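## Task

Get the masking tape roll out of the closet and set it down on the desk so it stays there without the robot holding it; the robot must not tip over or be left leaning.

## Robot and tools

Robot: TidyBot++, a single-arm mobile manipulator. The base is 0.54 m long, 0.50 m wide and 0.38 m tall and rolls on four powered casters, so it can drive forward, slide sideways and spin in place. On top sits one seven-joint arm ending in a two-finger gripper. The shoulder is 0.12 m ahead of the base centre, 0.68 m up. At the start the arm is folded, hand pointing down, reaching up to 0.08 m beyond the base front, elbow up to 1.15 m high. Cameras: base_camera (fixed on the base, looking forward and down) and wrist_camera (fisheye, looks along the hand).

Frames: the base frame has its origin on the floor below the base centre, x forward, y left, z up. hand_pose is reported in it and marks the point between the finger pads; the hand's own z runs out along the fingers, its y along the closing direction. Odometry is the base frame as it was when the scene began; heading is positive to the left, within -3.142 to 3.142. base_tilt is in degrees, forward and right positive when leaning that way, with a fixed error near 1 degree.

execute_actions(actions, cameras): actions is a list holding zero or one action. An action may contain base, joints, speeds. base holds exactly one relative move from where the base is now: translate_m (metres, forward positive, -2 to 2), strafe_m (metres, left positive, -2 to 2) or rotate_rad (radians, counter-clockwise from above positive, -6.3 to 6.3). joints is a single object keyed by joint name giving absolute target angles (not offsets): joint_1_rad (any angle; positive turns the arm clockwise seen from above, opposite to rotate_rad), joint_2_rad shoulder -2.249 to 2.249, joint_3_rad any angle, joint_4_rad elbow -2.579 to 2.579, joint_5_rad any angle, joint_6_rad wrist -2.099 to 2.099, joint_7_rad any angle (hand down: positive is counter-clockwise from above; at 1.57 the fingers open sideways), and gripper_pos 0 (open, about 85 mm gap) to 1 (closed; gap roughly 85 x (1 - gripper_pos) mm). Unbounded joints go the short way, so turn more than half a revolution in steps. speeds optionally caps that action's base speed: translate_m and strafe_m 0.05 to 0.5 m/s, rotate_rad 0.1 to 1.57 rad/s (defaults are the maxima). A base move needing over 8.667 s, any action over 15 s, an unknown key or an out-of-range number makes the whole call refused with no motion. cameras picks images: base_camera, wrist_camera or all; [] gives none. An empty actions list just reports. Omitted joints or base may keep driving to earlier targets.

wait(seconds 0 to 10) lets the scene run without new commands and returns state and images. zoom_image(camera, region [x0,y0,x1,y1] in pixels, at most 504x504, origin top-left) enlarges part of the newest full image. read_manual gives only licence texts. finished_scene(scene) closes the current scene, irreversibly, and reports success; the task must hold afterwards.

Arm geometry: with joint_1_rad 0, joint_3_rad 3.14, joint_5_rad 0 the arm moves in the base's x-z plane. Tilt from vertical (forward positive): upper arm = joint_2_rad, forearm = joint_2_rad - joint_4_rad, hand = that minus joint_6_rad. Lengths 0.42, 0.31, 0.31 m; sum length x sin for reach ahead of the shoulder, length x cos for height above it. A downward hand can rise to about 0.94 m above the floor, only near the base.

Result lines: base_status and joint_status tell how each motion finished. done = reached (for the base, wheels turned as commanded even if they slipped). off_target = stopped short and may still be pushing. contact_stop or time_out = target dropped, holding in place. A blocked base can report done while far short. 'joint command not followed' with a 'cause:' means a self-collision check held back the arm targets (gripper still acts); not_followed joints may be retried later. on_its_own reports uncommanded motion. motor_effort gives percent of maximum with peak in brackets; readings carry offsets and noise. Gripper at 1 reading done means nothing grasped; off_target means an object stopped the fingers. Motor temperatures are listed per joint; MOTOR HOT appears from 60 °C and an OVER-TEMPERATURE FAULT at 75 °C makes the arm sag (keys then say limit_stop_at_motor_heat; resend). ARM HIT means the arm struck the base or itself hard.

Accuracy: friction and load leave joints slightly off; improve by sending last command + (wanted - read). Do not command the reading itself while carrying something, or the arm sinks. hand_pose can be 1-2 cm off; trust the images. Odometry drifts with slip.

Avoid: dropping or knocking objects over, slamming, hard pushes. Never keep driving while the arm is snagged above about 0.8 m; that can topple the robot. Sideways forces on a raised hand can lift wheels; retract the arm or back off to level it. A joint torque over 104.5 N m (joints 1-4) or 51.3 N m (5-7) freezes the arm for 10 s while the base keeps going. Release objects so they rest on the desk unsupported before finishing. Objects may occasionally get nudged by outside disturbances.

Each tool is called after "Emit:" in YAML: its name, and indented under it one key for each argument.

## Session

Emit:
execute_actions:
  actions: []

Scene clock: 0.00 s.
Motor temperatures (°C, as the motors report them): [41 37 35 36 44 39 46]
base_odometry: x=+0.000 y=+0.000 heading=+0.000 (m, m, rad; odometry frame)
base_tilt: forward=+0.8 right=+0.0 (deg)
base_status: not commanded
joint_positions: joint_1_rad=-0.008 joint_2_rad=-0.382 joint_3_rad=+3.148 joint_4_rad=-2.552 joint_5_rad=-0.049 joint_6_rad=-0.848 joint_7_rad=+1.588 gripper_pos=+0.000
joint_status: not commanded
motor_effort: joint_1_rad=+0 joint_2_rad=-1 joint_3_rad=+1 joint_4_rad=+16 joint_5_rad=-1 joint_6_rad=+3 joint_7_rad=+1 (%)
hand_pose: x=+0.2600 y=+0.0133 z=+0.5862 quat_wxyz=(-0.020, +0.998, -0.005, +0.061) (m; base frame)
pictures: base_camera, wrist_camera
Images, in order (width x height): base_camera 644x364, wrist_camera 644x476.

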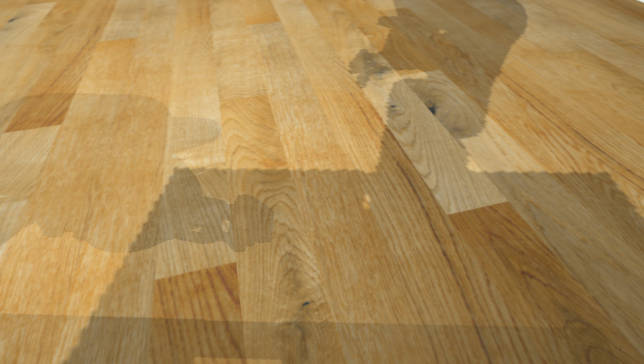

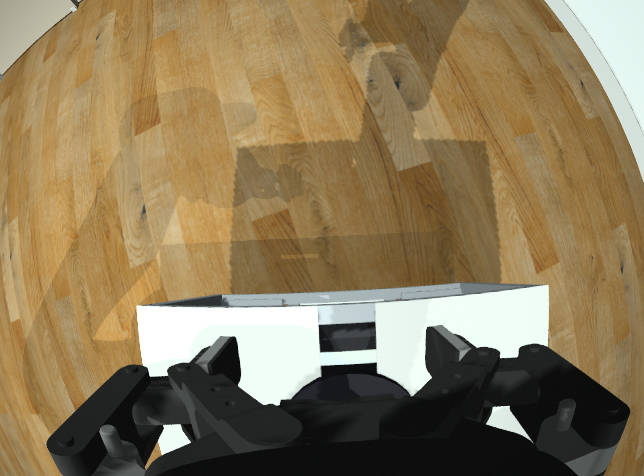

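Emit:
execute_actions:
  actions:
    - {"joints":{"joint_6_rad":0.4}}
  cameras: ["wrist_camera"]

Emit:
execute_actions:
  actions:
    - {"joints":{"joint_1_rad":-1.5}}
  cameras: ["wrist_camera"]

Scene clock: 3.83 s.
Motor temperatures (°C, as the motors report them): [41 37 35 36 44 39 46]
base_odometry: x=+0.000 y=+0.000 heading=+0.000 (m, m, rad; odometry frame)
base_tilt: forward=+0.8 right=-0.1 (deg)
base_status: not commanded
joint_positions: joint_1_rad=-0.008 joint_2_rad=-0.382 joint_3_rad=+3.148 joint_4_rad=-2.552 joint_5_rad=-0.049 joint_6_rad=+0.383 joint_7_rad=+1.588 gripper_pos=+0.000
joint_status: all done
motor_effort: joint_1_rad=+0(0) joint_2_rad=-5(5) joint_3_rad=+0(0) joint_4_rad=+18(18) joint_5_rad=+0(0) joint_6_rad=+8(9) joint_7_rad=+1(0) (%)
hand_pose: x=+0.5258 y=-0.0037 z=+0.8278 quat_wxyz=(-0.003, +0.779, -0.017, +0.626) (m; base frame)
pictures: wrist_camera
camera_calibration (this result's frames):
wrist_camera: T_world_to_cam=[[-0.0677524, -0.995689, -0.0633546, 0.082609], [-0.230832, 0.0774214, -0.969909, 0.979401], [0.970632, -0.0510894, -0.235082, -0.17827], [0, 0, 0, 1]] pos_world=[0.404708, -0.00268142, 0.913255]
Images, in order (width x height): wrist_camera 644x476.

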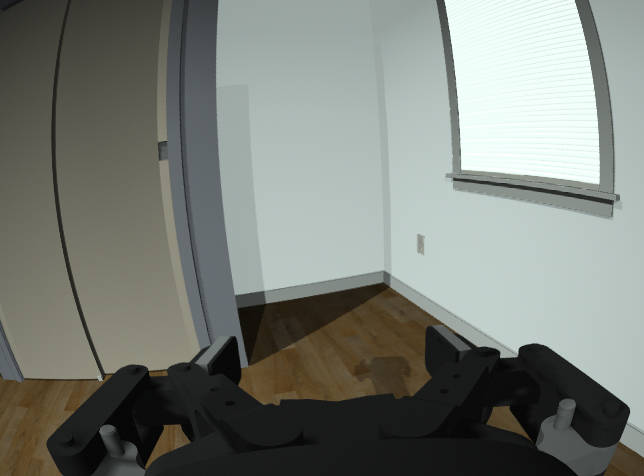

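Scene clock: 6.57 s.
Motor temperatures (°C, as the motors report them): [41 37 35 36 44 39 46]
base_odometry: x=+0.000 y=+0.000 heading=+0.000 (m, m, rad; odometry frame)
base_tilt: forward=+0.9 right=+0.0 (deg)
base_status: not commanded
joint_positions: joint_1_rad=-1.485 joint_2_rad=-0.382 joint_3_rad=+3.148 joint_4_rad=-2.552 joint_5_rad=-0.049 joint_6_rad=+0.383 joint_7_rad=+1.588 gripper_pos=+0.000
joint_status: all done
motor_effort: joint_1_rad=+0(0) joint_2_rad=-4(4) joint_3_rad=-1(0) joint_4_rad=+17(18) joint_5_rad=+0(0) joint_6_rad=+9(9) joint_7_rad=+1(1) (%)
hand_pose: x=+0.1608 y=+0.4046 z=+0.8278 quat_wxyz=(-0.424, +0.588, +0.512, +0.461) (m; base frame)
pictures: wrist_camera
camera_calibration (this result's frames):
wrist_camera: T_world_to_cam=[[0.984928, -0.160946, -0.0633545, -0.04266], [-0.0987537, -0.222542, -0.969909, 0.963684], [0.142004, 0.961546, -0.235082, -0.0796634], [0, 0, 0, 1]] pos_world=[0.148497, 0.284194, 0.913255]
Images, in order (width x height): wrist_camera 644x476.

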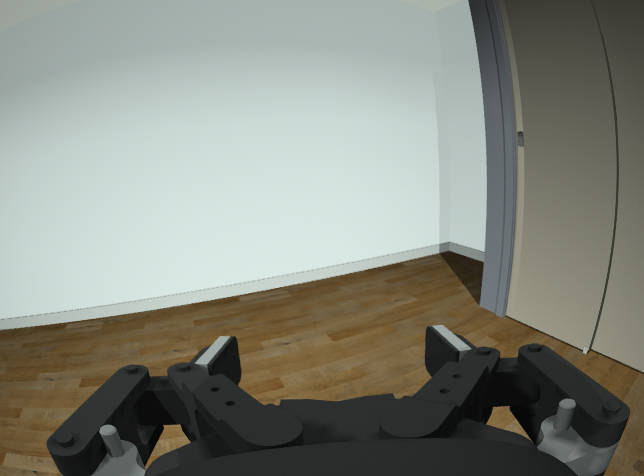

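Emit:
execute_actions:
  actions:
    - {"joints":{"joint_1_rad":-3.1}}
  cameras: ["wrist_camera"]

Scene clock: 10.53 s.
Motor temperatures (°C, as the motors report them): [41 37 35 36 44 39 46]
base_odometry: x=+0.000 y=+0.000 heading=+0.000 (m, m, rad; odometry frame)
base_tilt: forward=+0.8 right=+0.0 (deg)
base_status: not commanded
joint_positions: joint_1_rad=-3.085 joint_2_rad=-0.382 joint_3_rad=+3.148 joint_4_rad=-2.552 joint_5_rad=-0.049 joint_6_rad=+0.383 joint_7_rad=+1.588 gripper_pos=+0.000
joint_status: all done
motor_effort: joint_1_rad=+0(1) joint_2_rad=-5(4) joint_3_rad=+0(1) joint_4_rad=+17(17) joint_5_rad=+0(0) joint_6_rad=+8(8) joint_7_rad=+1(0) (%)
hand_pose: x=-0.2867 y=+0.0300 z=+0.8278 quat_wxyz=(-0.626, +0.042, +0.779, +0.017) (m; base frame)
pictures: wrist_camera
camera_calibration (this result's frames):
wrist_camera: T_world_to_cam=[[0.132057, 0.989215, -0.0633544, 0.0588314], [0.225336, -0.0921996, -0.969909, 0.925117], [-0.96529, 0.113808, -0.235082, 0.0521044], [0, 0, 0, 1]] pos_world=[-0.165935, 0.0211686, 0.913255]
Images, in order (width x height): wrist_camera 644x476.

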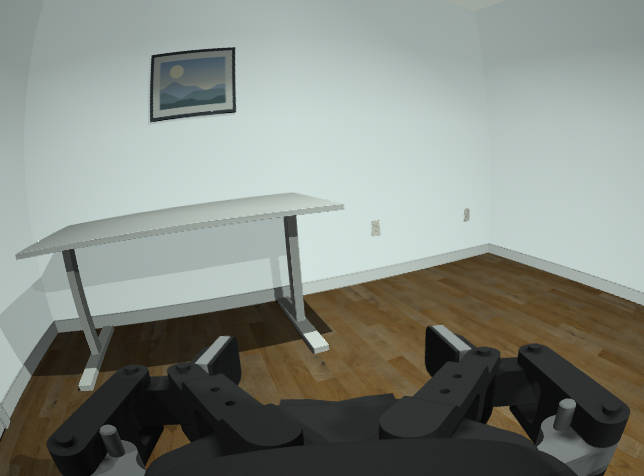

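Emit:
execute_actions:
  actions:
    - {"base":{"rotate_rad":0.26},"joints":{"joint_1_rad":0.0,"joint_5_rad":0,"joint_7_rad":1.57}}
  cameras: []

Emit:
execute_actions:
  actions:
    - {"base":{"strafe_m":0.5},"joints":{"joint_6_rad":0.5}}
  cameras: []

Emit:
execute_actions:
  actions:
    - {"base":{"translate_m":0.75}}

Scene clock: 22.90 s.
Motor temperatures (°C, as the motors report them): [41 37 35 36 44 39 46]
base_odometry: x=+0.000 y=+0.000 heading=+0.259 (m, m, rad; odometry frame)
base_tilt: forward=+0.8 right=+0.0 (deg)
base_status: done
joint_positions: joint_1_rad=-0.015 joint_2_rad=-0.382 joint_3_rad=+3.148 joint_4_rad=-2.552 joint_5_rad=-0.047 joint_6_rad=+0.383 joint_7_rad=+1.588 gripper_pos=+0.000
joint_status: all done
motor_effort: joint_1_rad=+0(1) joint_2_rad=-5(5) joint_3_rad=+0(1) joint_4_rad=+18(17) joint_5_rad=+0(1) joint_6_rad=+9(9) joint_7_rad=+1(0) (%)
hand_pose: x=+0.5258 y=-0.0006 z=+0.8278 quat_wxyz=(-0.005, +0.780, -0.013, +0.626) (m; base frame)
pictures: none
No camera images: the call's "cameras" was empty. Leave "cameras" out to get every camera's image.

Scene clock: 25.27 s.
Motor temperatures (°C, as the motors report them): [41 37 35 36 44 39 46]
base_odometry: x=-0.129 y=+0.483 heading=+0.260 (m, m, rad; odometry frame)
base_tilt: forward=+0.8 right=+0.0 (deg)
base_status: done
joint_positions: joint_1_rad=-0.015 joint_2_rad=-0.382 joint_3_rad=+3.147 joint_4_rad=-2.552 joint_5_rad=-0.045 joint_6_rad=+0.468 joint_7_rad=+1.588 gripper_pos=+0.000
joint_status: all done
motor_effort: joint_1_rad=+0(0) joint_2_rad=-4(6) joint_3_rad=+0(2) joint_4_rad=+18(19) joint_5_rad=+0(0) joint_6_rad=+9(9) joint_7_rad=+0(1) (%)
hand_pose: x=+0.5304 y=-0.0012 z=+0.8540 quat_wxyz=(-0.004, +0.752, -0.012, +0.659) (m; base frame)
pictures: none
No camera images: the call's "cameras" was empty. Leave "cameras" out to get every camera's image.

Scene clock: 28.13 s.
Motor temperatures (°C, as the motors report them): [41 37 35 36 44 39 46]
base_odometry: x=+0.596 y=+0.677 heading=+0.261 (m, m, rad; odometry frame)
base_tilt: forward=+0.8 right=+0.0 (deg)
base_status: done
joint_positions: joint_1_rad=-0.015 joint_2_rad=-0.382 joint_3_rad=+3.147 joint_4_rad=-2.552 joint_5_rad=-0.045 joint_6_rad=+0.468 joint_7_rad=+1.588 gripper_pos=+0.000
joint_status: not commanded
motor_effort: joint_1_rad=+0(1) joint_2_rad=-4(7) joint_3_rad=-1(1) joint_4_rad=+18(18) joint_5_rad=+0(0) joint_6_rad=+9(9) joint_7_rad=+1(1) (%)
hand_pose: x=+0.5304 y=-0.0012 z=+0.8540 quat_wxyz=(-0.004, +0.752, -0.012, +0.659) (m; base frame)
pictures: base_camera, wrist_camera
camera_calibration (this result's frames):
wrist_camera: T_world_to_cam=[[-0.0561652, -0.996418, -0.0632113, 0.0807139], [-0.147638, 0.0709038, -0.986497, 0.975734], [0.987445, -0.0460744, -0.151092, -0.257104], [0, 0, 0, 1]] pos_world=[0.402465, -0.000604233, 0.928814]
Images, in order (width x height): base_camera 644x364, wrist_camera 644x476.

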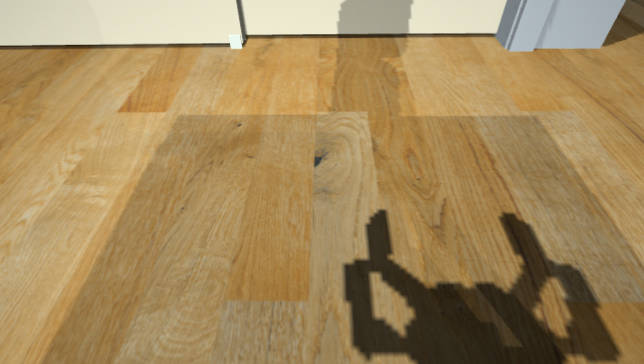

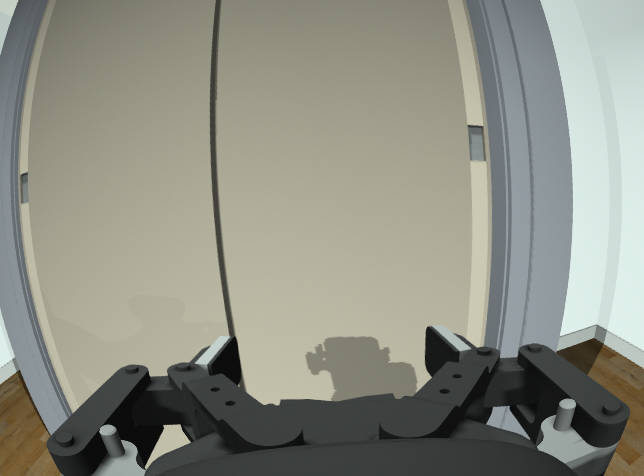

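Emit:
zoom_image:
  camera: "wrist_camera"
  region: [430, 100, 550, 190]

Region (430, 100, 550, 190) of wrist_camera's 644x476 image, scaled by 4.200; it fills the top 378 rows of this view, and the rest is white.

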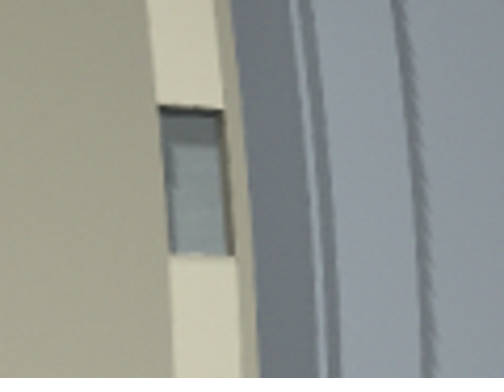

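Emit:
execute_actions:
  actions:
    - {"base":{"strafe_m":0.79},"joints":{"joint_1_rad":0.015,"joint_2_rad":0.0,"joint_3_rad":3.14,"joint_4_rad":-1.82,"joint_5_rad":0.045,"joint_6_rad":0.25,"joint_7_rad":1.55,"gripper_pos":1}}

Scene clock: 41.67 s.
Motor temperatures (°C, as the motors report them): [41 37 35 36 44 39 46]
base_odometry: x=+0.393 y=+1.440 heading=+0.260 (m, m, rad; odometry frame)
base_tilt: forward=+0.8 right=+0.0 (deg)
base_status: done
joint_positions: joint_1_rad=-0.001 joint_2_rad=-0.022 joint_3_rad=+3.143 joint_4_rad=-1.844 joint_5_rad=+0.000 joint_6_rad=+0.293 joint_7_rad=+1.588 gripper_pos=+0.999
joint_status: all done
motor_effort: joint_1_rad=+0(1) joint_2_rad=-21(20) joint_3_rad=-1(0) joint_4_rad=+19(20) joint_5_rad=+0(1) joint_6_rad=+9(9) joint_7_rad=+1(1) (%)
hand_pose: x=+0.7253 y=+0.0006 z=+1.0375 quat_wxyz=(+0.006, +0.692, +0.005, +0.722) (m; base frame)
pictures: base_camera, wrist_camera
camera_calibration (this result's frames):
wrist_camera: T_world_to_cam=[[-0.0372013, -0.998804, -0.0317385, 0.058707], [0.0245943, 0.0308357, -0.999222, 1.07378], [0.999005, -0.037953, 0.0234178, -0.611195], [0, 0, 0, 1]] pos_world=[0.586362, 0.00232938, 1.08912]
Images, in order (width x height): base_camera 644x364, wrist_camera 644x476.

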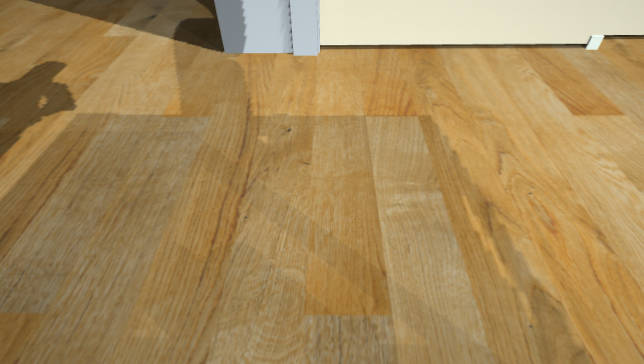

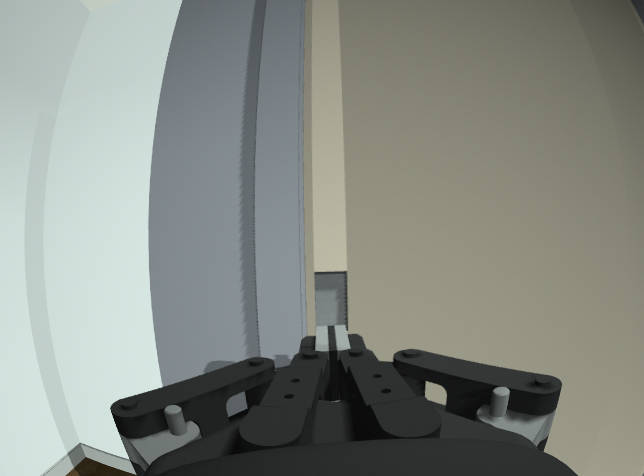

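Emit:
execute_actions:
  actions:
    - {"base":{"translate_m":0.2},"joints":{"joint_6_rad":0.17}}

Scene clock: 45.93 s.
Motor temperatures (°C, as the motors report them): [41 37 35 36 44 39 46]
base_odometry: x=+0.586 y=+1.492 heading=+0.261 (m, m, rad; odometry frame)
base_tilt: forward=+0.9 right=+0.0 (deg)
base_status: done
joint_positions: joint_1_rad=+0.000 joint_2_rad=-0.008 joint_3_rad=+3.143 joint_4_rad=-1.839 joint_5_rad=+0.000 joint_6_rad=+0.202 joint_7_rad=+1.588 gripper_pos=+0.999
joint_status: all done
motor_effort: joint_1_rad=-1(1) joint_2_rad=-20(24) joint_3_rad=+0(2) joint_4_rad=+20(21) joint_5_rad=+0(0) joint_6_rad=+9(10) joint_7_rad=+1(1) (%)
hand_pose: x=+0.7301 y=+0.0004 z=+1.0035 quat_wxyz=(+0.006, +0.727, +0.005, +0.686) (m; base frame)
pictures: base_camera, wrist_camera
camera_calibration (this result's frames):
wrist_camera: T_world_to_cam=[[-0.0405047, -0.998788, -0.0279525, 0.0562199], [-0.0756095, 0.0309591, -0.996657, 1.11028], [0.996314, -0.0382558, -0.0767719, -0.512661], [0, 0, 0, 1]] pos_world=[0.596996, 0.00216645, 1.06878]
Images, in order (width x height): base_camera 644x364, wrist_camera 644x476.

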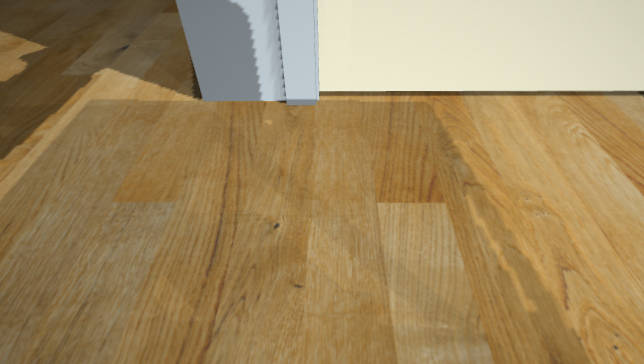

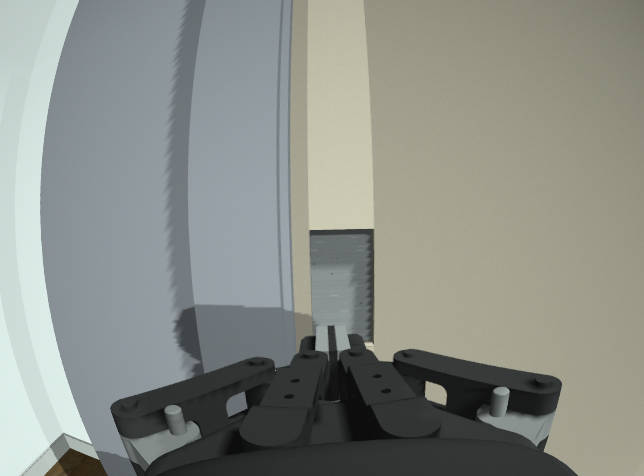

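Emit:
execute_actions:
  actions:
    - {"base":{"strafe_m":-0.012},"joints":{"joint_7_rad":-0.03,"joint_6_rad":0.27}}
  cameras: ["wrist_camera"]

Emit:
execute_actions:
  actions:
    - {"base":{"translate_m":0.05},"speeds":{"translate_m":0.1}}
  cameras: ["wrist_camera"]

Scene clock: 51.50 s.
Motor temperatures (°C, as the motors report them): [41 37 35 36 44 39 46]
base_odometry: x=+0.589 y=+1.480 heading=+0.261 (m, m, rad; odometry frame)
base_tilt: forward=+0.8 right=+0.0 (deg)
base_status: done
joint_positions: joint_1_rad=+0.005 joint_2_rad=-0.008 joint_3_rad=+3.143 joint_4_rad=-1.839 joint_5_rad=+0.000 joint_6_rad=+0.229 joint_7_rad=-0.010 gripper_pos=+0.999
joint_status: all done
motor_effort: joint_1_rad=-1(2) joint_2_rad=-21(23) joint_3_rad=-1(2) joint_4_rad=+20(20) joint_5_rad=+0(0) joint_6_rad=+9(9) joint_7_rad=+1(1) (%)
hand_pose: x=+0.7304 y=-0.0026 z=+1.0119 quat_wxyz=(-0.493, +0.504, -0.512, +0.491) (m; base frame)
pictures: wrist_camera
camera_calibration (this result's frames):
wrist_camera: T_world_to_cam=[[-0.0682422, 0.0568464, -0.996048, 1.05608], [-0.00919839, 0.998297, 0.0576049, 0.00588624], [0.997626, 0.0130931, -0.067603, -0.522603], [0, 0, 0, 1]] pos_world=[0.593486, -0.0590682, 1.01624]
Images, in order (width x height): wrist_camera 644x476.

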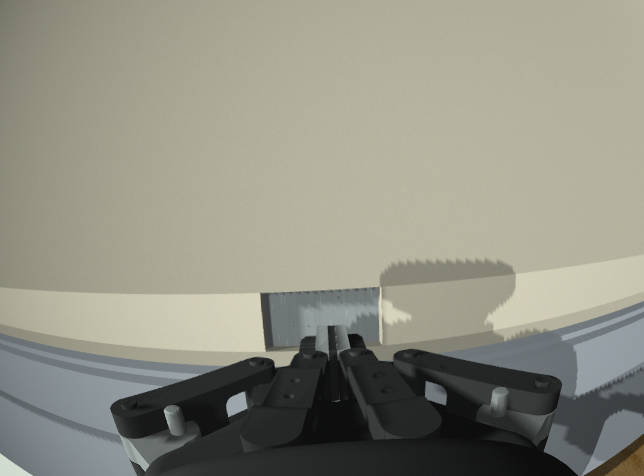

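Scene clock: 52.57 s.
Motor temperatures (°C, as the motors report them): [41 37 35 36 44 39 46]
base_odometry: x=+0.638 y=+1.493 heading=+0.261 (m, m, rad; odometry frame)
base_tilt: forward=+0.9 right=+0.0 (deg)
base_status: done
joint_positions: joint_1_rad=+0.005 joint_2_rad=-0.007 joint_3_rad=+3.143 joint_4_rad=-1.839 joint_5_rad=+0.000 joint_6_rad=+0.230 joint_7_rad=-0.010 gripper_pos=+0.999
joint_status: not commanded
motor_effort: joint_1_rad=+0(2) joint_2_rad=-21(25) joint_3_rad=+0(2) joint_4_rad=+20(21) joint_5_rad=+0(1) joint_6_rad=+9(9) joint_7_rad=+1(1) (%)
hand_pose: x=+0.7309 y=-0.0026 z=+1.0118 quat_wxyz=(-0.493, +0.503, -0.512, +0.491) (m; base frame)
pictures: wrist_camera
camera_calibration (this result's frames):
wrist_camera: T_world_to_cam=[[-0.0676626, 0.0568365, -0.996088, 1.05563], [-0.0091378, 0.998299, 0.0575834, 0.00593412], [0.997666, 0.0129983, -0.0670281, -0.523643], [0, 0, 0, 1]] pos_world=[0.593901, -0.0591156, 1.01606]
Images, in order (width x height): wrist_camera 644x476.

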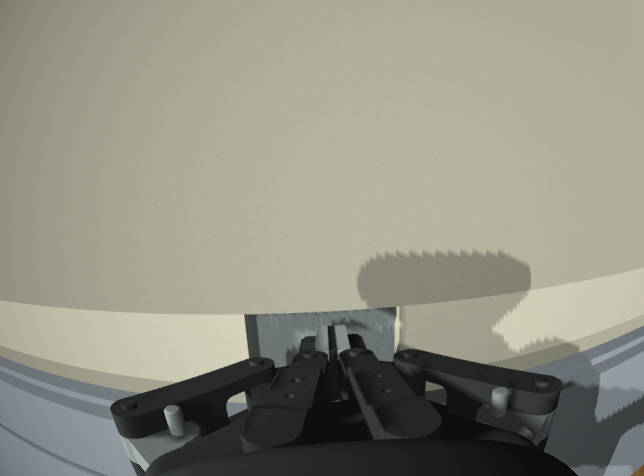

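Emit:
execute_actions:
  actions:
    - {"base":{"strafe_m":0.006}}
  cameras: []

Emit:
execute_actions:
  actions:
    - {"base":{"translate_m":0.025},"speeds":{"translate_m":0.05}}
  cameras: ["wrist_camera"]

Scene clock: 54.80 s.
Motor temperatures (°C, as the motors report them): [41 37 35 36 44 39 46]
base_odometry: x=+0.636 y=+1.499 heading=+0.261 (m, m, rad; odometry frame)
base_tilt: forward=+0.8 right=+0.1 (deg)
base_status: done
joint_positions: joint_1_rad=+0.006 joint_2_rad=-0.007 joint_3_rad=+3.143 joint_4_rad=-1.839 joint_5_rad=+0.000 joint_6_rad=+0.230 joint_7_rad=-0.010 gripper_pos=+0.999
joint_status: not commanded
motor_effort: joint_1_rad=-1(3) joint_2_rad=-21(22) joint_3_rad=+0(3) joint_4_rad=+20(20) joint_5_rad=+0(0) joint_6_rad=+9(9) joint_7_rad=+1(1) (%)
hand_pose: x=+0.7309 y=-0.0030 z=+1.0118 quat_wxyz=(-0.493, +0.503, -0.512, +0.492) (m; base frame)
pictures: none
No camera images: the call's "cameras" was empty. Leave "cameras" out to get every camera's image.

Scene clock: 55.83 s.
Motor temperatures (°C, as the motors report them): [41 37 35 36 44 39 46]
base_odometry: x=+0.660 y=+1.506 heading=+0.261 (m, m, rad; odometry frame)
base_tilt: forward=+0.9 right=+0.0 (deg)
base_status: done
joint_positions: joint_1_rad=+0.006 joint_2_rad=-0.016 joint_3_rad=+3.142 joint_4_rad=-1.841 joint_5_rad=+0.000 joint_6_rad=+0.231 joint_7_rad=-0.010 gripper_pos=+0.999
joint_status: not commanded
motor_effort: joint_1_rad=+0(3) joint_2_rad=-18(22) joint_3_rad=+0(3) joint_4_rad=+22(28) joint_5_rad=+0(0) joint_6_rad=+11(14) joint_7_rad=+1(1) (%)
hand_pose: x=+0.7278 y=-0.0029 z=+1.0165 quat_wxyz=(-0.495, +0.501, -0.510, +0.494) (m; base frame)
pictures: wrist_camera
camera_calibration (this result's frames):
wrist_camera: T_world_to_cam=[[-0.0597255, 0.0567459, -0.996601, 1.05485], [-0.00905432, 0.998311, 0.0573859, 0.00609226], [0.998174, 0.0124509, -0.0591108, -0.528631], [0, 0, 0, 1]] pos_world=[0.590723, -0.0593584, 1.01967]
Images, in order (width x height): wrist_camera 644x476.

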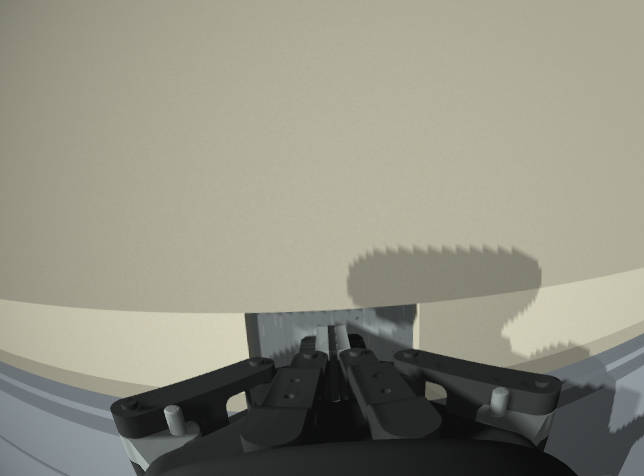

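Emit:
execute_actions:
  actions:
    - {"base":{"strafe_m":-0.01},"speeds":{"strafe_m":0.05}}

Scene clock: 57.73 s.
Motor temperatures (°C, as the motors report them): [41 37 35 36 44 39 46]
base_odometry: x=+0.663 y=+1.496 heading=+0.261 (m, m, rad; odometry frame)
base_tilt: forward=+0.8 right=+0.0 (deg)
base_status: done
joint_positions: joint_1_rad=+0.007 joint_2_rad=-0.016 joint_3_rad=+3.140 joint_4_rad=-1.838 joint_5_rad=+0.000 joint_6_rad=+0.231 joint_7_rad=-0.010 gripper_pos=+0.999
joint_status: not commanded
motor_effort: joint_1_rad=+0(3) joint_2_rad=-18(21) joint_3_rad=-1(3) joint_4_rad=+20(22) joint_5_rad=+0(0) joint_6_rad=+9(11) joint_7_rad=+1(0) (%)
hand_pose: x=+0.7279 y=-0.0021 z=+1.0179 quat_wxyz=(-0.496, +0.501, -0.509, +0.494) (m; base frame)
pictures: base_camera, wrist_camera
camera_calibration (this result's frames):
wrist_camera: T_world_to_cam=[[-0.0575906, 0.0559698, -0.99677, 1.05479], [-0.010659, 0.998336, 0.0566736, 0.00705009], [0.998283, 0.0138885, -0.0568982, -0.531068], [0, 0, 0, 1]] pos_world=[0.590978, -0.058699, 1.02077]
Images, in order (width x height): base_camera 644x364, wrist_camera 644x476.

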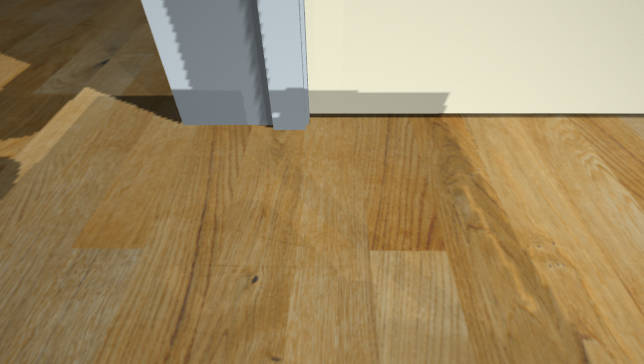

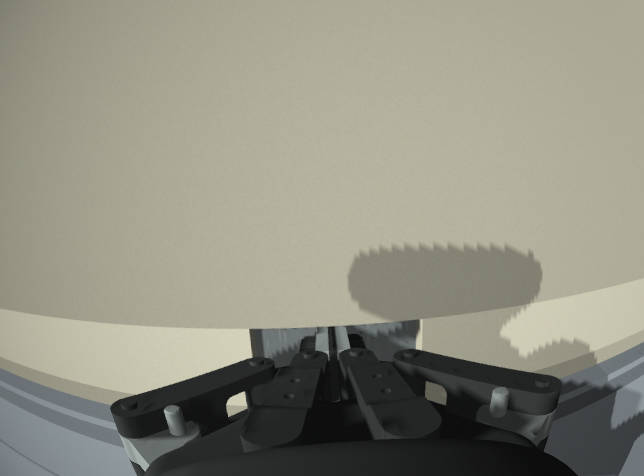

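Emit:
zoom_image:
  camera: "wrist_camera"
  region: [270, 290, 400, 380]

Region (270, 290, 400, 380) of wrist_camera's 644x476 image, scaled by 3.877; it fills the top 349 rows of this view, and the rest is white.

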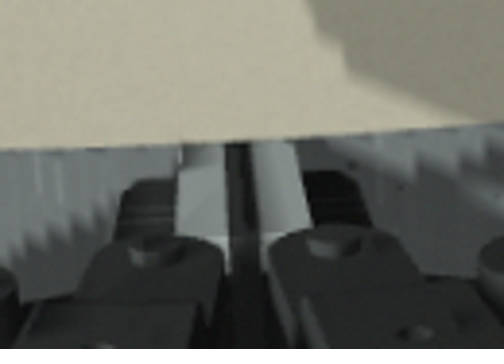

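Emit:
execute_actions:
  actions:
    - {"base":{"strafe_m":-0.06},"speeds":{"strafe_m":0.06}}

Scene clock: 61.67 s.
Motor temperatures (°C, as the motors report them): [41 37 35 36 44 39 46]
base_odometry: x=+0.679 y=+1.438 heading=+0.262 (m, m, rad; odometry frame)
base_tilt: forward=+0.8 right=+0.0 (deg)
base_status: done
joint_positions: joint_1_rad=+0.006 joint_2_rad=-0.016 joint_3_rad=+3.132 joint_4_rad=-1.838 joint_5_rad=+0.004 joint_6_rad=+0.231 joint_7_rad=-0.010 gripper_pos=+0.999
joint_status: not commanded
motor_effort: joint_1_rad=+0(5) joint_2_rad=-20(21) joint_3_rad=+0(5) joint_4_rad=+20(20) joint_5_rad=+0(0) joint_6_rad=+9(9) joint_7_rad=+1(1) (%)
hand_pose: x=+0.7279 y=+0.0044 z=+1.0178 quat_wxyz=(-0.497, +0.505, -0.505, +0.492) (m; base frame)
pictures: base_camera, wrist_camera
camera_calibration (this result's frames):
wrist_camera: T_world_to_cam=[[-0.0582617, 0.0514099, -0.996977, 1.05506], [-0.0217557, 0.998371, 0.0527532, 0.0126319], [0.998064, 0.0247634, -0.0570483, -0.530863], [0, 0, 0, 1]] pos_world=[0.59158, -0.0537056, 1.02091]
Images, in order (width x height): base_camera 644x364, wrist_camera 644x476.

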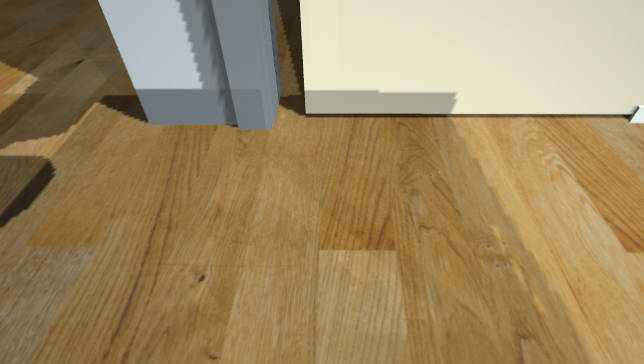

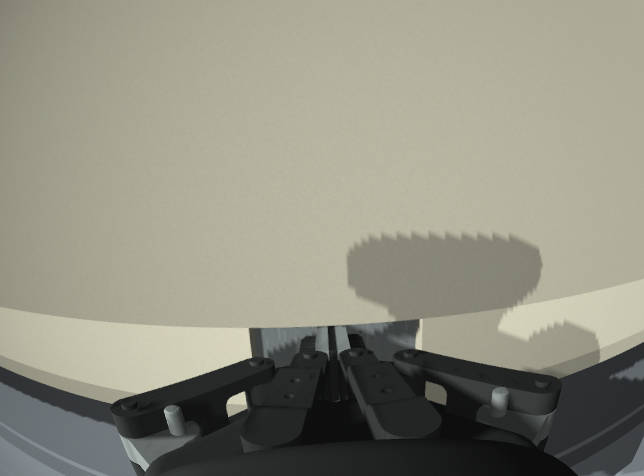

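Emit:
execute_actions:
  actions:
    - {"base":{"strafe_m":-0.46},"speeds":{"strafe_m":0.12}}

Scene clock: 67.60 s.
Motor temperatures (°C, as the motors report them): [41 37 35 36 44 39 46]
base_odometry: x=+0.798 y=+0.994 heading=+0.262 (m, m, rad; odometry frame)
base_tilt: forward=+0.9 right=-0.1 (deg)
base_status: done
joint_positions: joint_1_rad=+0.003 joint_2_rad=-0.016 joint_3_rad=+3.134 joint_4_rad=-1.838 joint_5_rad=+0.007 joint_6_rad=+0.231 joint_7_rad=-0.010 gripper_pos=+0.999
joint_status: not commanded
motor_effort: joint_1_rad=-1(7) joint_2_rad=-21(21) joint_3_rad=+0(8) joint_4_rad=+20(20) joint_5_rad=+0(1) joint_6_rad=+9(10) joint_7_rad=+0(1) (%)
hand_pose: x=+0.7279 y=+0.0046 z=+1.0178 quat_wxyz=(-0.497, +0.506, -0.504, +0.493) (m; base frame)
pictures: base_camera, wrist_camera
camera_calibration (this result's frames):
wrist_camera: T_world_to_cam=[[-0.0582181, 0.0485511, -0.997123, 1.0552], [-0.0225143, 0.998499, 0.0499326, 0.0158419], [0.99805, 0.0253565, -0.0570376, -0.530893], [0, 0, 0, 1]] pos_world=[0.591646, -0.0535874, 1.02109]
Images, in order (width x height): base_camera 644x364, wrist_camera 644x476.

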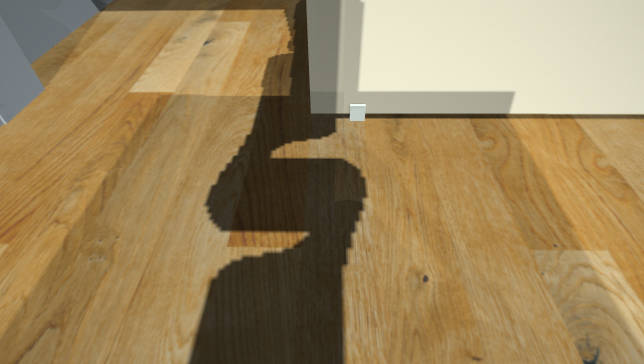

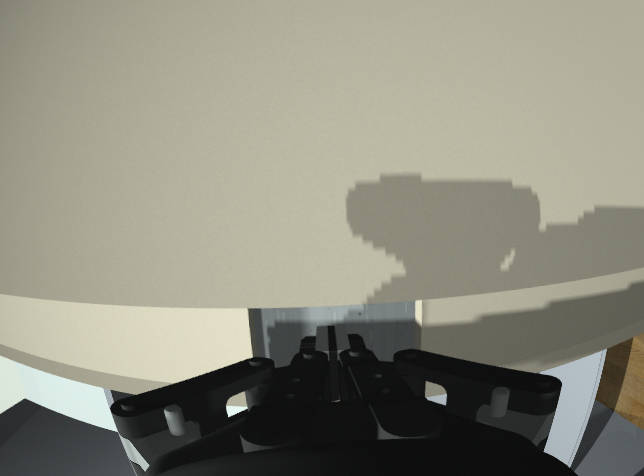

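Emit:
execute_actions:
  actions:
    - {"base":{"translate_m":-0.06}}
  cameras: []

Emit:
execute_actions:
  actions:
    - {"base":{"strafe_m":0.3},"joints":{"joint_7_rad":1.59,"joint_6_rad":0.0,"gripper_pos":0}}

Scene clock: 72.97 s.
Motor temperatures (°C, as the motors report them): [41 37 35 36 44 39 46]
base_odometry: x=+0.740 y=+0.978 heading=+0.262 (m, m, rad; odometry frame)
base_tilt: forward=+0.8 right=+0.0 (deg)
base_status: done
joint_positions: joint_1_rad=+0.003 joint_2_rad=-0.013 joint_3_rad=+3.134 joint_4_rad=-1.838 joint_5_rad=+0.007 joint_6_rad=+0.231 joint_7_rad=-0.010 gripper_pos=+0.999
joint_status: not commanded
motor_effort: joint_1_rad=+0(0) joint_2_rad=-21(24) joint_3_rad=-1(1) joint_4_rad=+20(20) joint_5_rad=+0(1) joint_6_rad=+8(9) joint_7_rad=+1(1) (%)
hand_pose: x=+0.7290 y=+0.0046 z=+1.0163 quat_wxyz=(-0.496, +0.507, -0.505, +0.492) (m; base frame)
pictures: none
No camera images: the call's "cameras" was empty. Leave "cameras" out to get every camera's image.

Scene clock: 74.90 s.
Motor temperatures (°C, as the motors report them): [41 38 35 36 44 39 46]
base_odometry: x=+0.662 y=+1.268 heading=+0.262 (m, m, rad; odometry frame)
base_tilt: forward=+0.9 right=+0.0 (deg)
base_status: done
joint_positions: joint_1_rad=+0.006 joint_2_rad=-0.013 joint_3_rad=+3.134 joint_4_rad=-1.838 joint_5_rad=+0.007 joint_6_rad=+0.039 joint_7_rad=+1.570 gripper_pos=+0.000
joint_status: all done
motor_effort: joint_1_rad=-1(2) joint_2_rad=-20(23) joint_3_rad=-1(2) joint_4_rad=+20(20) joint_5_rad=+0(1) joint_6_rad=+9(9) joint_7_rad=+1(1) (%)
hand_pose: x=+0.7219 y=+0.0024 z=+0.9569 quat_wxyz=(+0.001, +0.779, +0.003, +0.627) (m; base frame)
pictures: base_camera, wrist_camera
camera_calibration (this result's frames):
wrist_camera: T_world_to_cam=[[-0.0432768, -0.998567, -0.0314688, 0.0618822], [-0.230744, 0.0406369, -0.972166, 1.15162], [0.972052, -0.034811, -0.232172, -0.341784], [0, 0, 0, 1]] pos_world=[0.60064, 0.00309735, 1.04216]
Images, in order (width x height): base_camera 644x364, wrist_camera 644x476.

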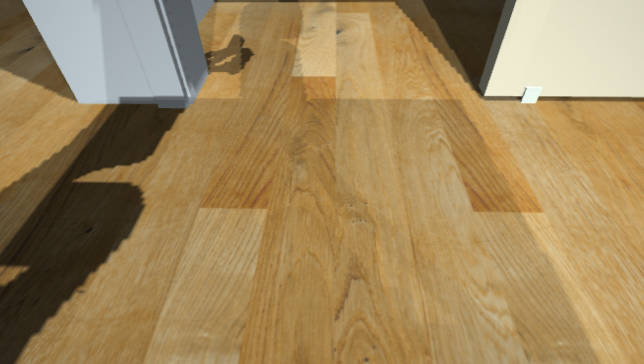

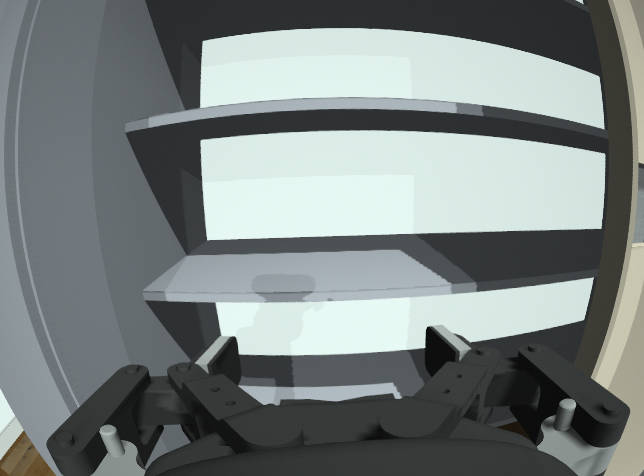

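Look lower.

Emit:
execute_actions:
  actions:
    - {"base":{"translate_m":0.15},"joints":{"joint_6_rad":-0.7}}

Scene clock: 78.63 s.
Motor temperatures (°C, as the motors report them): [41 38 35 36 44 39 46]
base_odometry: x=+0.807 y=+1.307 heading=+0.263 (m, m, rad; odometry frame)
base_tilt: forward=+0.9 right=+0.0 (deg)
base_status: done
joint_positions: joint_1_rad=+0.006 joint_2_rad=-0.005 joint_3_rad=+3.134 joint_4_rad=-1.833 joint_5_rad=+0.007 joint_6_rad=-0.680 joint_7_rad=+1.570 gripper_pos=+0.000
joint_status: all done
motor_effort: joint_1_rad=+0(1) joint_2_rad=-18(22) joint_3_rad=-1(0) joint_4_rad=+18(20) joint_5_rad=+0(0) joint_6_rad=+5(8) joint_7_rad=+1(1) (%)
hand_pose: x=+0.6052 y=+0.0007 z=+0.7715 quat_wxyz=(+0.003, +0.950, +0.002, +0.311) (m; base frame)
pictures: base_camera, wrist_camera
camera_calibration (this result's frames):
wrist_camera: T_world_to_cam=[[-0.0571097, -0.998329, 0.00886508, 0.0265568], [-0.815621, 0.0415333, -0.577093, 0.99372], [0.575761, -0.0401882, -0.81663, 0.419329], [0, 0, 0, 1]] pos_world=[0.570583, 0.00209202, 0.91567]
Images, in order (width x height): base_camera 644x364, wrist_camera 644x476.

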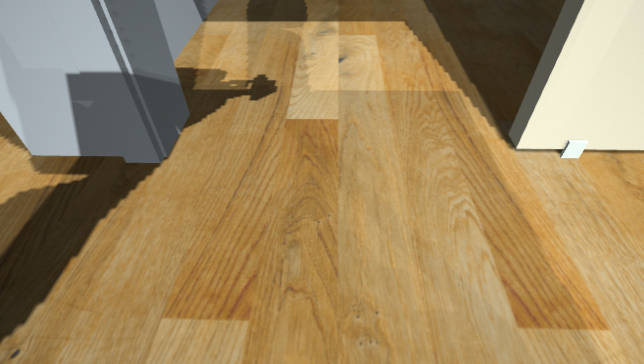

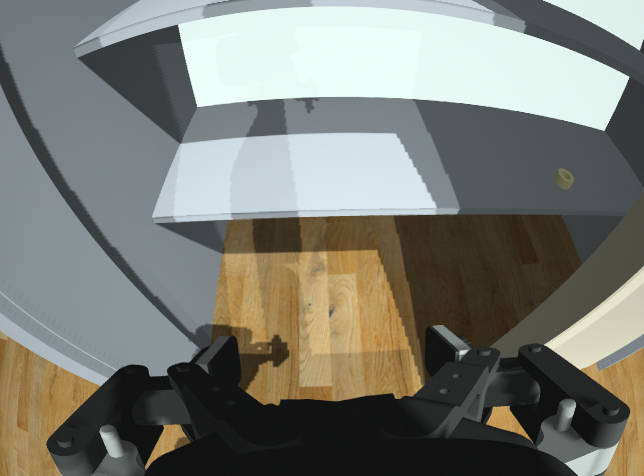

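Emit:
execute_actions:
  actions:
    - {"base":{"translate_m":-0.15},"joints":{"joint_1_rad":0.115,"joint_6_rad":0.26,"joint_7_rad":3.16,"gripper_pos":1}}
  cameras: []

Emit:
execute_actions:
  actions:
    - {"base":{"strafe_m":-0.84}}

Scene clock: 94.87 s.
Motor temperatures (°C, as the motors report them): [41 38 35 37 44 39 46]
base_odometry: x=+0.662 y=+1.268 heading=+0.263 (m, m, rad; odometry frame)
base_tilt: forward=+0.7 right=+0.0 (deg)
base_status: done
joint_positions: joint_1_rad=+0.099 joint_2_rad=-0.005 joint_3_rad=+3.135 joint_4_rad=-1.833 joint_5_rad=+0.007 joint_6_rad=+0.233 joint_7_rad=+3.139 gripper_pos=+0.999
joint_status: all done
motor_effort: joint_1_rad=+0(2) joint_2_rad=-21(23) joint_3_rad=+0(2) joint_4_rad=+20(20) joint_5_rad=+0(0) joint_6_rad=+9(9) joint_7_rad=+0(1) (%)
hand_pose: x=+0.7298 y=-0.0546 z=+1.0150 quat_wxyz=(+0.517, +0.527, +0.484, +0.470) (m; base frame)
pictures: none
No camera images: the call's "cameras" was empty. Leave "cameras" out to get every camera's image.

Scene clock: 97.90 s.
Motor temperatures (°C, as the motors report them): [41 38 35 37 44 39 46]
base_odometry: x=+0.880 y=+0.457 heading=+0.262 (m, m, rad; odometry frame)
base_tilt: forward=+0.8 right=+0.0 (deg)
base_status: done
joint_positions: joint_1_rad=+0.105 joint_2_rad=-0.005 joint_3_rad=+3.137 joint_4_rad=-1.833 joint_5_rad=+0.007 joint_6_rad=+0.233 joint_7_rad=+3.139 gripper_pos=+0.999
joint_status: not commanded
motor_effort: joint_1_rad=-1(2) joint_2_rad=-21(22) joint_3_rad=-1(2) joint_4_rad=+20(20) joint_5_rad=+0(0) joint_6_rad=+9(9) joint_7_rad=+0(0) (%)
hand_pose: x=+0.7293 y=-0.0597 z=+1.0150 quat_wxyz=(+0.519, +0.529, +0.482, +0.468) (m; base frame)
pictures: base_camera, wrist_camera
camera_calibration (this result's frames):
wrist_camera: T_world_to_cam=[[-0.0169134, -0.0401134, 0.999052, -1.00589], [-0.11706, -0.992244, -0.0418218, 0.123448], [0.992981, -0.117657, 0.0120865, -0.605836], [0, 0, 0, 1]] pos_world=[0.599022, 0.0108605, 1.01743]
Images, in order (width x height): base_camera 644x364, wrist_camera 644x476.

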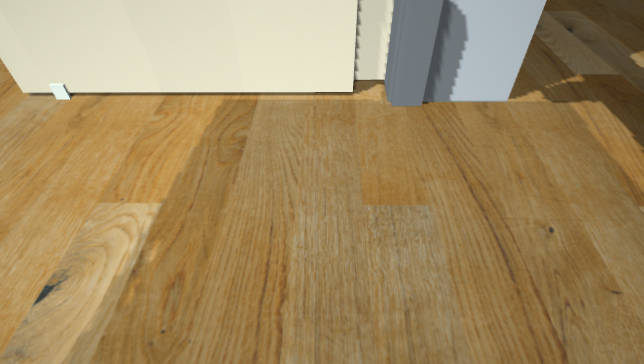

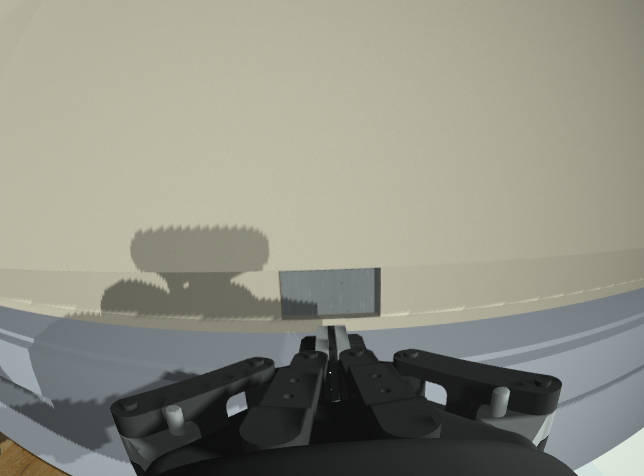

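Emit:
execute_actions:
  actions:
    - {"base":{"translate_m":0.085},"speeds":{"translate_m":0.1}}

Scene clock: 103.37 s.
Motor temperatures (°C, as the motors report them): [41 38 35 37 44 39 46]
base_odometry: x=+0.962 y=+0.479 heading=+0.262 (m, m, rad; odometry frame)
base_tilt: forward=+0.8 right=+0.0 (deg)
base_status: done
joint_positions: joint_1_rad=+0.105 joint_2_rad=-0.004 joint_3_rad=+3.137 joint_4_rad=-1.833 joint_5_rad=+0.007 joint_6_rad=+0.233 joint_7_rad=+3.139 gripper_pos=+0.999
joint_status: not commanded
motor_effort: joint_1_rad=+0(0) joint_2_rad=-21(24) joint_3_rad=-1(1) joint_4_rad=+20(21) joint_5_rad=-1(0) joint_6_rad=+9(10) joint_7_rad=+1(0) (%)
hand_pose: x=+0.7294 y=-0.0597 z=+1.0150 quat_wxyz=(+0.519, +0.529, +0.482, +0.468) (m; base frame)
pictures: base_camera, wrist_camera
camera_calibration (this result's frames):
wrist_camera: T_world_to_cam=[[-0.0168757, -0.0401174, 0.999052, -1.0059], [-0.117062, -0.992244, -0.0418213, 0.123448], [0.992981, -0.117657, 0.0120486, -0.605832], [0, 0, 0, 1]] pos_world=[0.599056, 0.0108569, 1.01741]
Images, in order (width x height): base_camera 644x364, wrist_camera 644x476.

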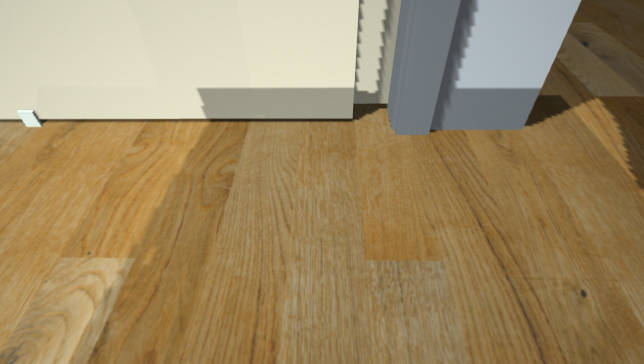

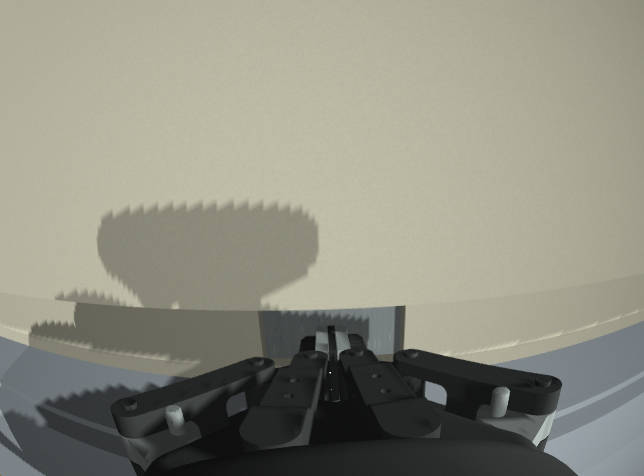

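Emit:
execute_actions:
  actions:
    - {"base":{"translate_m":0.027},"speeds":{"translate_m":0.05}}
  cameras: ["wrist_camera"]

Scene clock: 106.57 s.
Motor temperatures (°C, as the motors report them): [41 38 35 37 44 39 46]
base_odometry: x=+0.988 y=+0.485 heading=+0.262 (m, m, rad; odometry frame)
base_tilt: forward=+0.8 right=+0.0 (deg)
base_status: done
joint_positions: joint_1_rad=+0.105 joint_2_rad=-0.004 joint_3_rad=+3.137 joint_4_rad=-1.833 joint_5_rad=+0.007 joint_6_rad=+0.233 joint_7_rad=+3.139 gripper_pos=+0.999
joint_status: not commanded
motor_effort: joint_1_rad=+0(3) joint_2_rad=-21(24) joint_3_rad=+0(2) joint_4_rad=+20(20) joint_5_rad=-1(0) joint_6_rad=+9(9) joint_7_rad=+1(1) (%)
hand_pose: x=+0.7294 y=-0.0598 z=+1.0148 quat_wxyz=(+0.519, +0.529, +0.482, +0.467) (m; base frame)
pictures: wrist_camera
camera_calibration (this result's frames):
wrist_camera: T_world_to_cam=[[-0.0166735, -0.0401391, 0.999055, -1.00592], [-0.117072, -0.992243, -0.0418193, 0.123448], [0.992983, -0.117659, 0.011845, -0.605694], [0, 0, 0, 1]] pos_world=[0.599124, 0.0108489, 1.01731]
Images, in order (width x height): wrist_camera 644x476.

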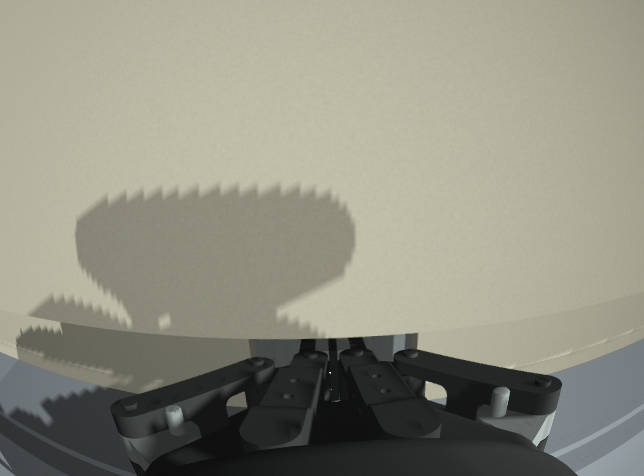

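Emit:
execute_actions:
  actions:
    - {"base":{"translate_m":0.005},"speeds":{"translate_m":0.05}}
  cameras: []

Emit:
execute_actions:
  actions:
    - {"base":{"strafe_m":0.07},"speeds":{"strafe_m":0.06}}

Scene clock: 108.80 s.
Motor temperatures (°C, as the motors report them): [41 38 35 37 44 39 46]
base_odometry: x=+0.993 y=+0.487 heading=+0.262 (m, m, rad; odometry frame)
base_tilt: forward=+0.8 right=+0.0 (deg)
base_status: done
joint_positions: joint_1_rad=+0.105 joint_2_rad=-0.009 joint_3_rad=+3.137 joint_4_rad=-1.833 joint_5_rad=+0.007 joint_6_rad=+0.233 joint_7_rad=+3.139 gripper_pos=+0.999
joint_status: not commanded
motor_effort: joint_1_rad=+0(2) joint_2_rad=-21(22) joint_3_rad=+0(2) joint_4_rad=+20(24) joint_5_rad=+0(1) joint_6_rad=+9(10) joint_7_rad=+0(0) (%)
hand_pose: x=+0.7277 y=-0.0597 z=+1.0180 quat_wxyz=(+0.520, +0.528, +0.480, +0.469) (m; base frame)
pictures: none
No camera images: the call's "cameras" was empty. Leave "cameras" out to get every camera's image.

Scene clock: 110.50 s.
Motor temperatures (°C, as the motors report them): [41 38 35 37 44 39 46]
base_odometry: x=+0.975 y=+0.554 heading=+0.261 (m, m, rad; odometry frame)
base_tilt: forward=+0.9 right=+0.1 (deg)
base_status: done
joint_positions: joint_1_rad=+0.150 joint_2_rad=-0.009 joint_3_rad=+3.181 joint_4_rad=-1.833 joint_5_rad=+0.007 joint_6_rad=+0.233 joint_7_rad=+3.139 gripper_pos=+0.999
joint_status: not commanded
motor_effort: joint_1_rad=-7(11) joint_2_rad=-22(23) joint_3_rad=-9(12) joint_4_rad=+19(20) joint_5_rad=+1(2) joint_6_rad=+9(9) joint_7_rad=+1(1) (%)
hand_pose: x=+0.7205 y=-0.1135 z=+1.0180 quat_wxyz=(+0.540, +0.549, +0.457, +0.445) (m; base frame)
pictures: base_camera, wrist_camera
camera_calibration (this result's frames):
wrist_camera: T_world_to_cam=[[-0.0254216, -0.0378944, 0.998958, -1.00472], [-0.204266, -0.978001, -0.0422976, 0.134164], [0.978585, -0.205128, 0.0171218, -0.608109], [0, 0, 0, 1]] pos_world=[0.59695, -0.0316008, 1.01976]
Images, in order (width x height): base_camera 644x364, wrist_camera 644x476.

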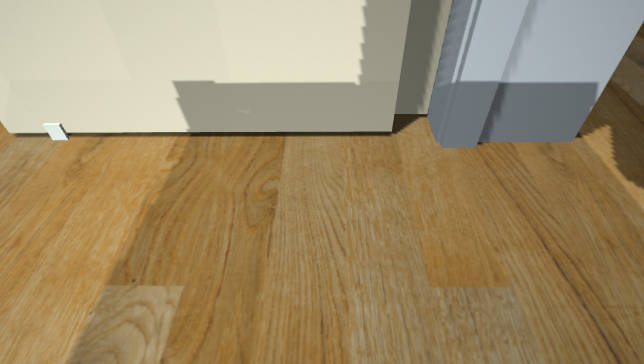

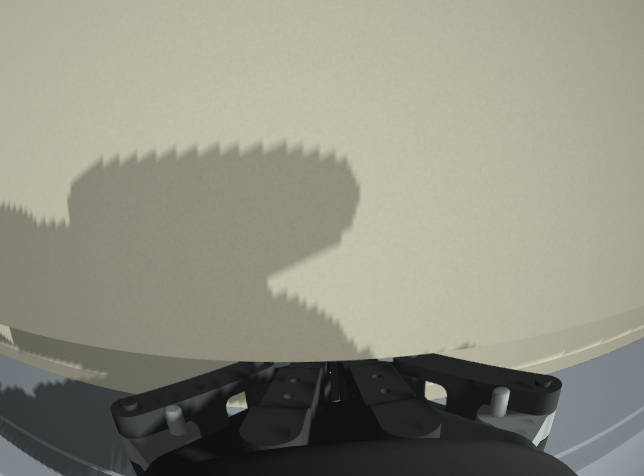

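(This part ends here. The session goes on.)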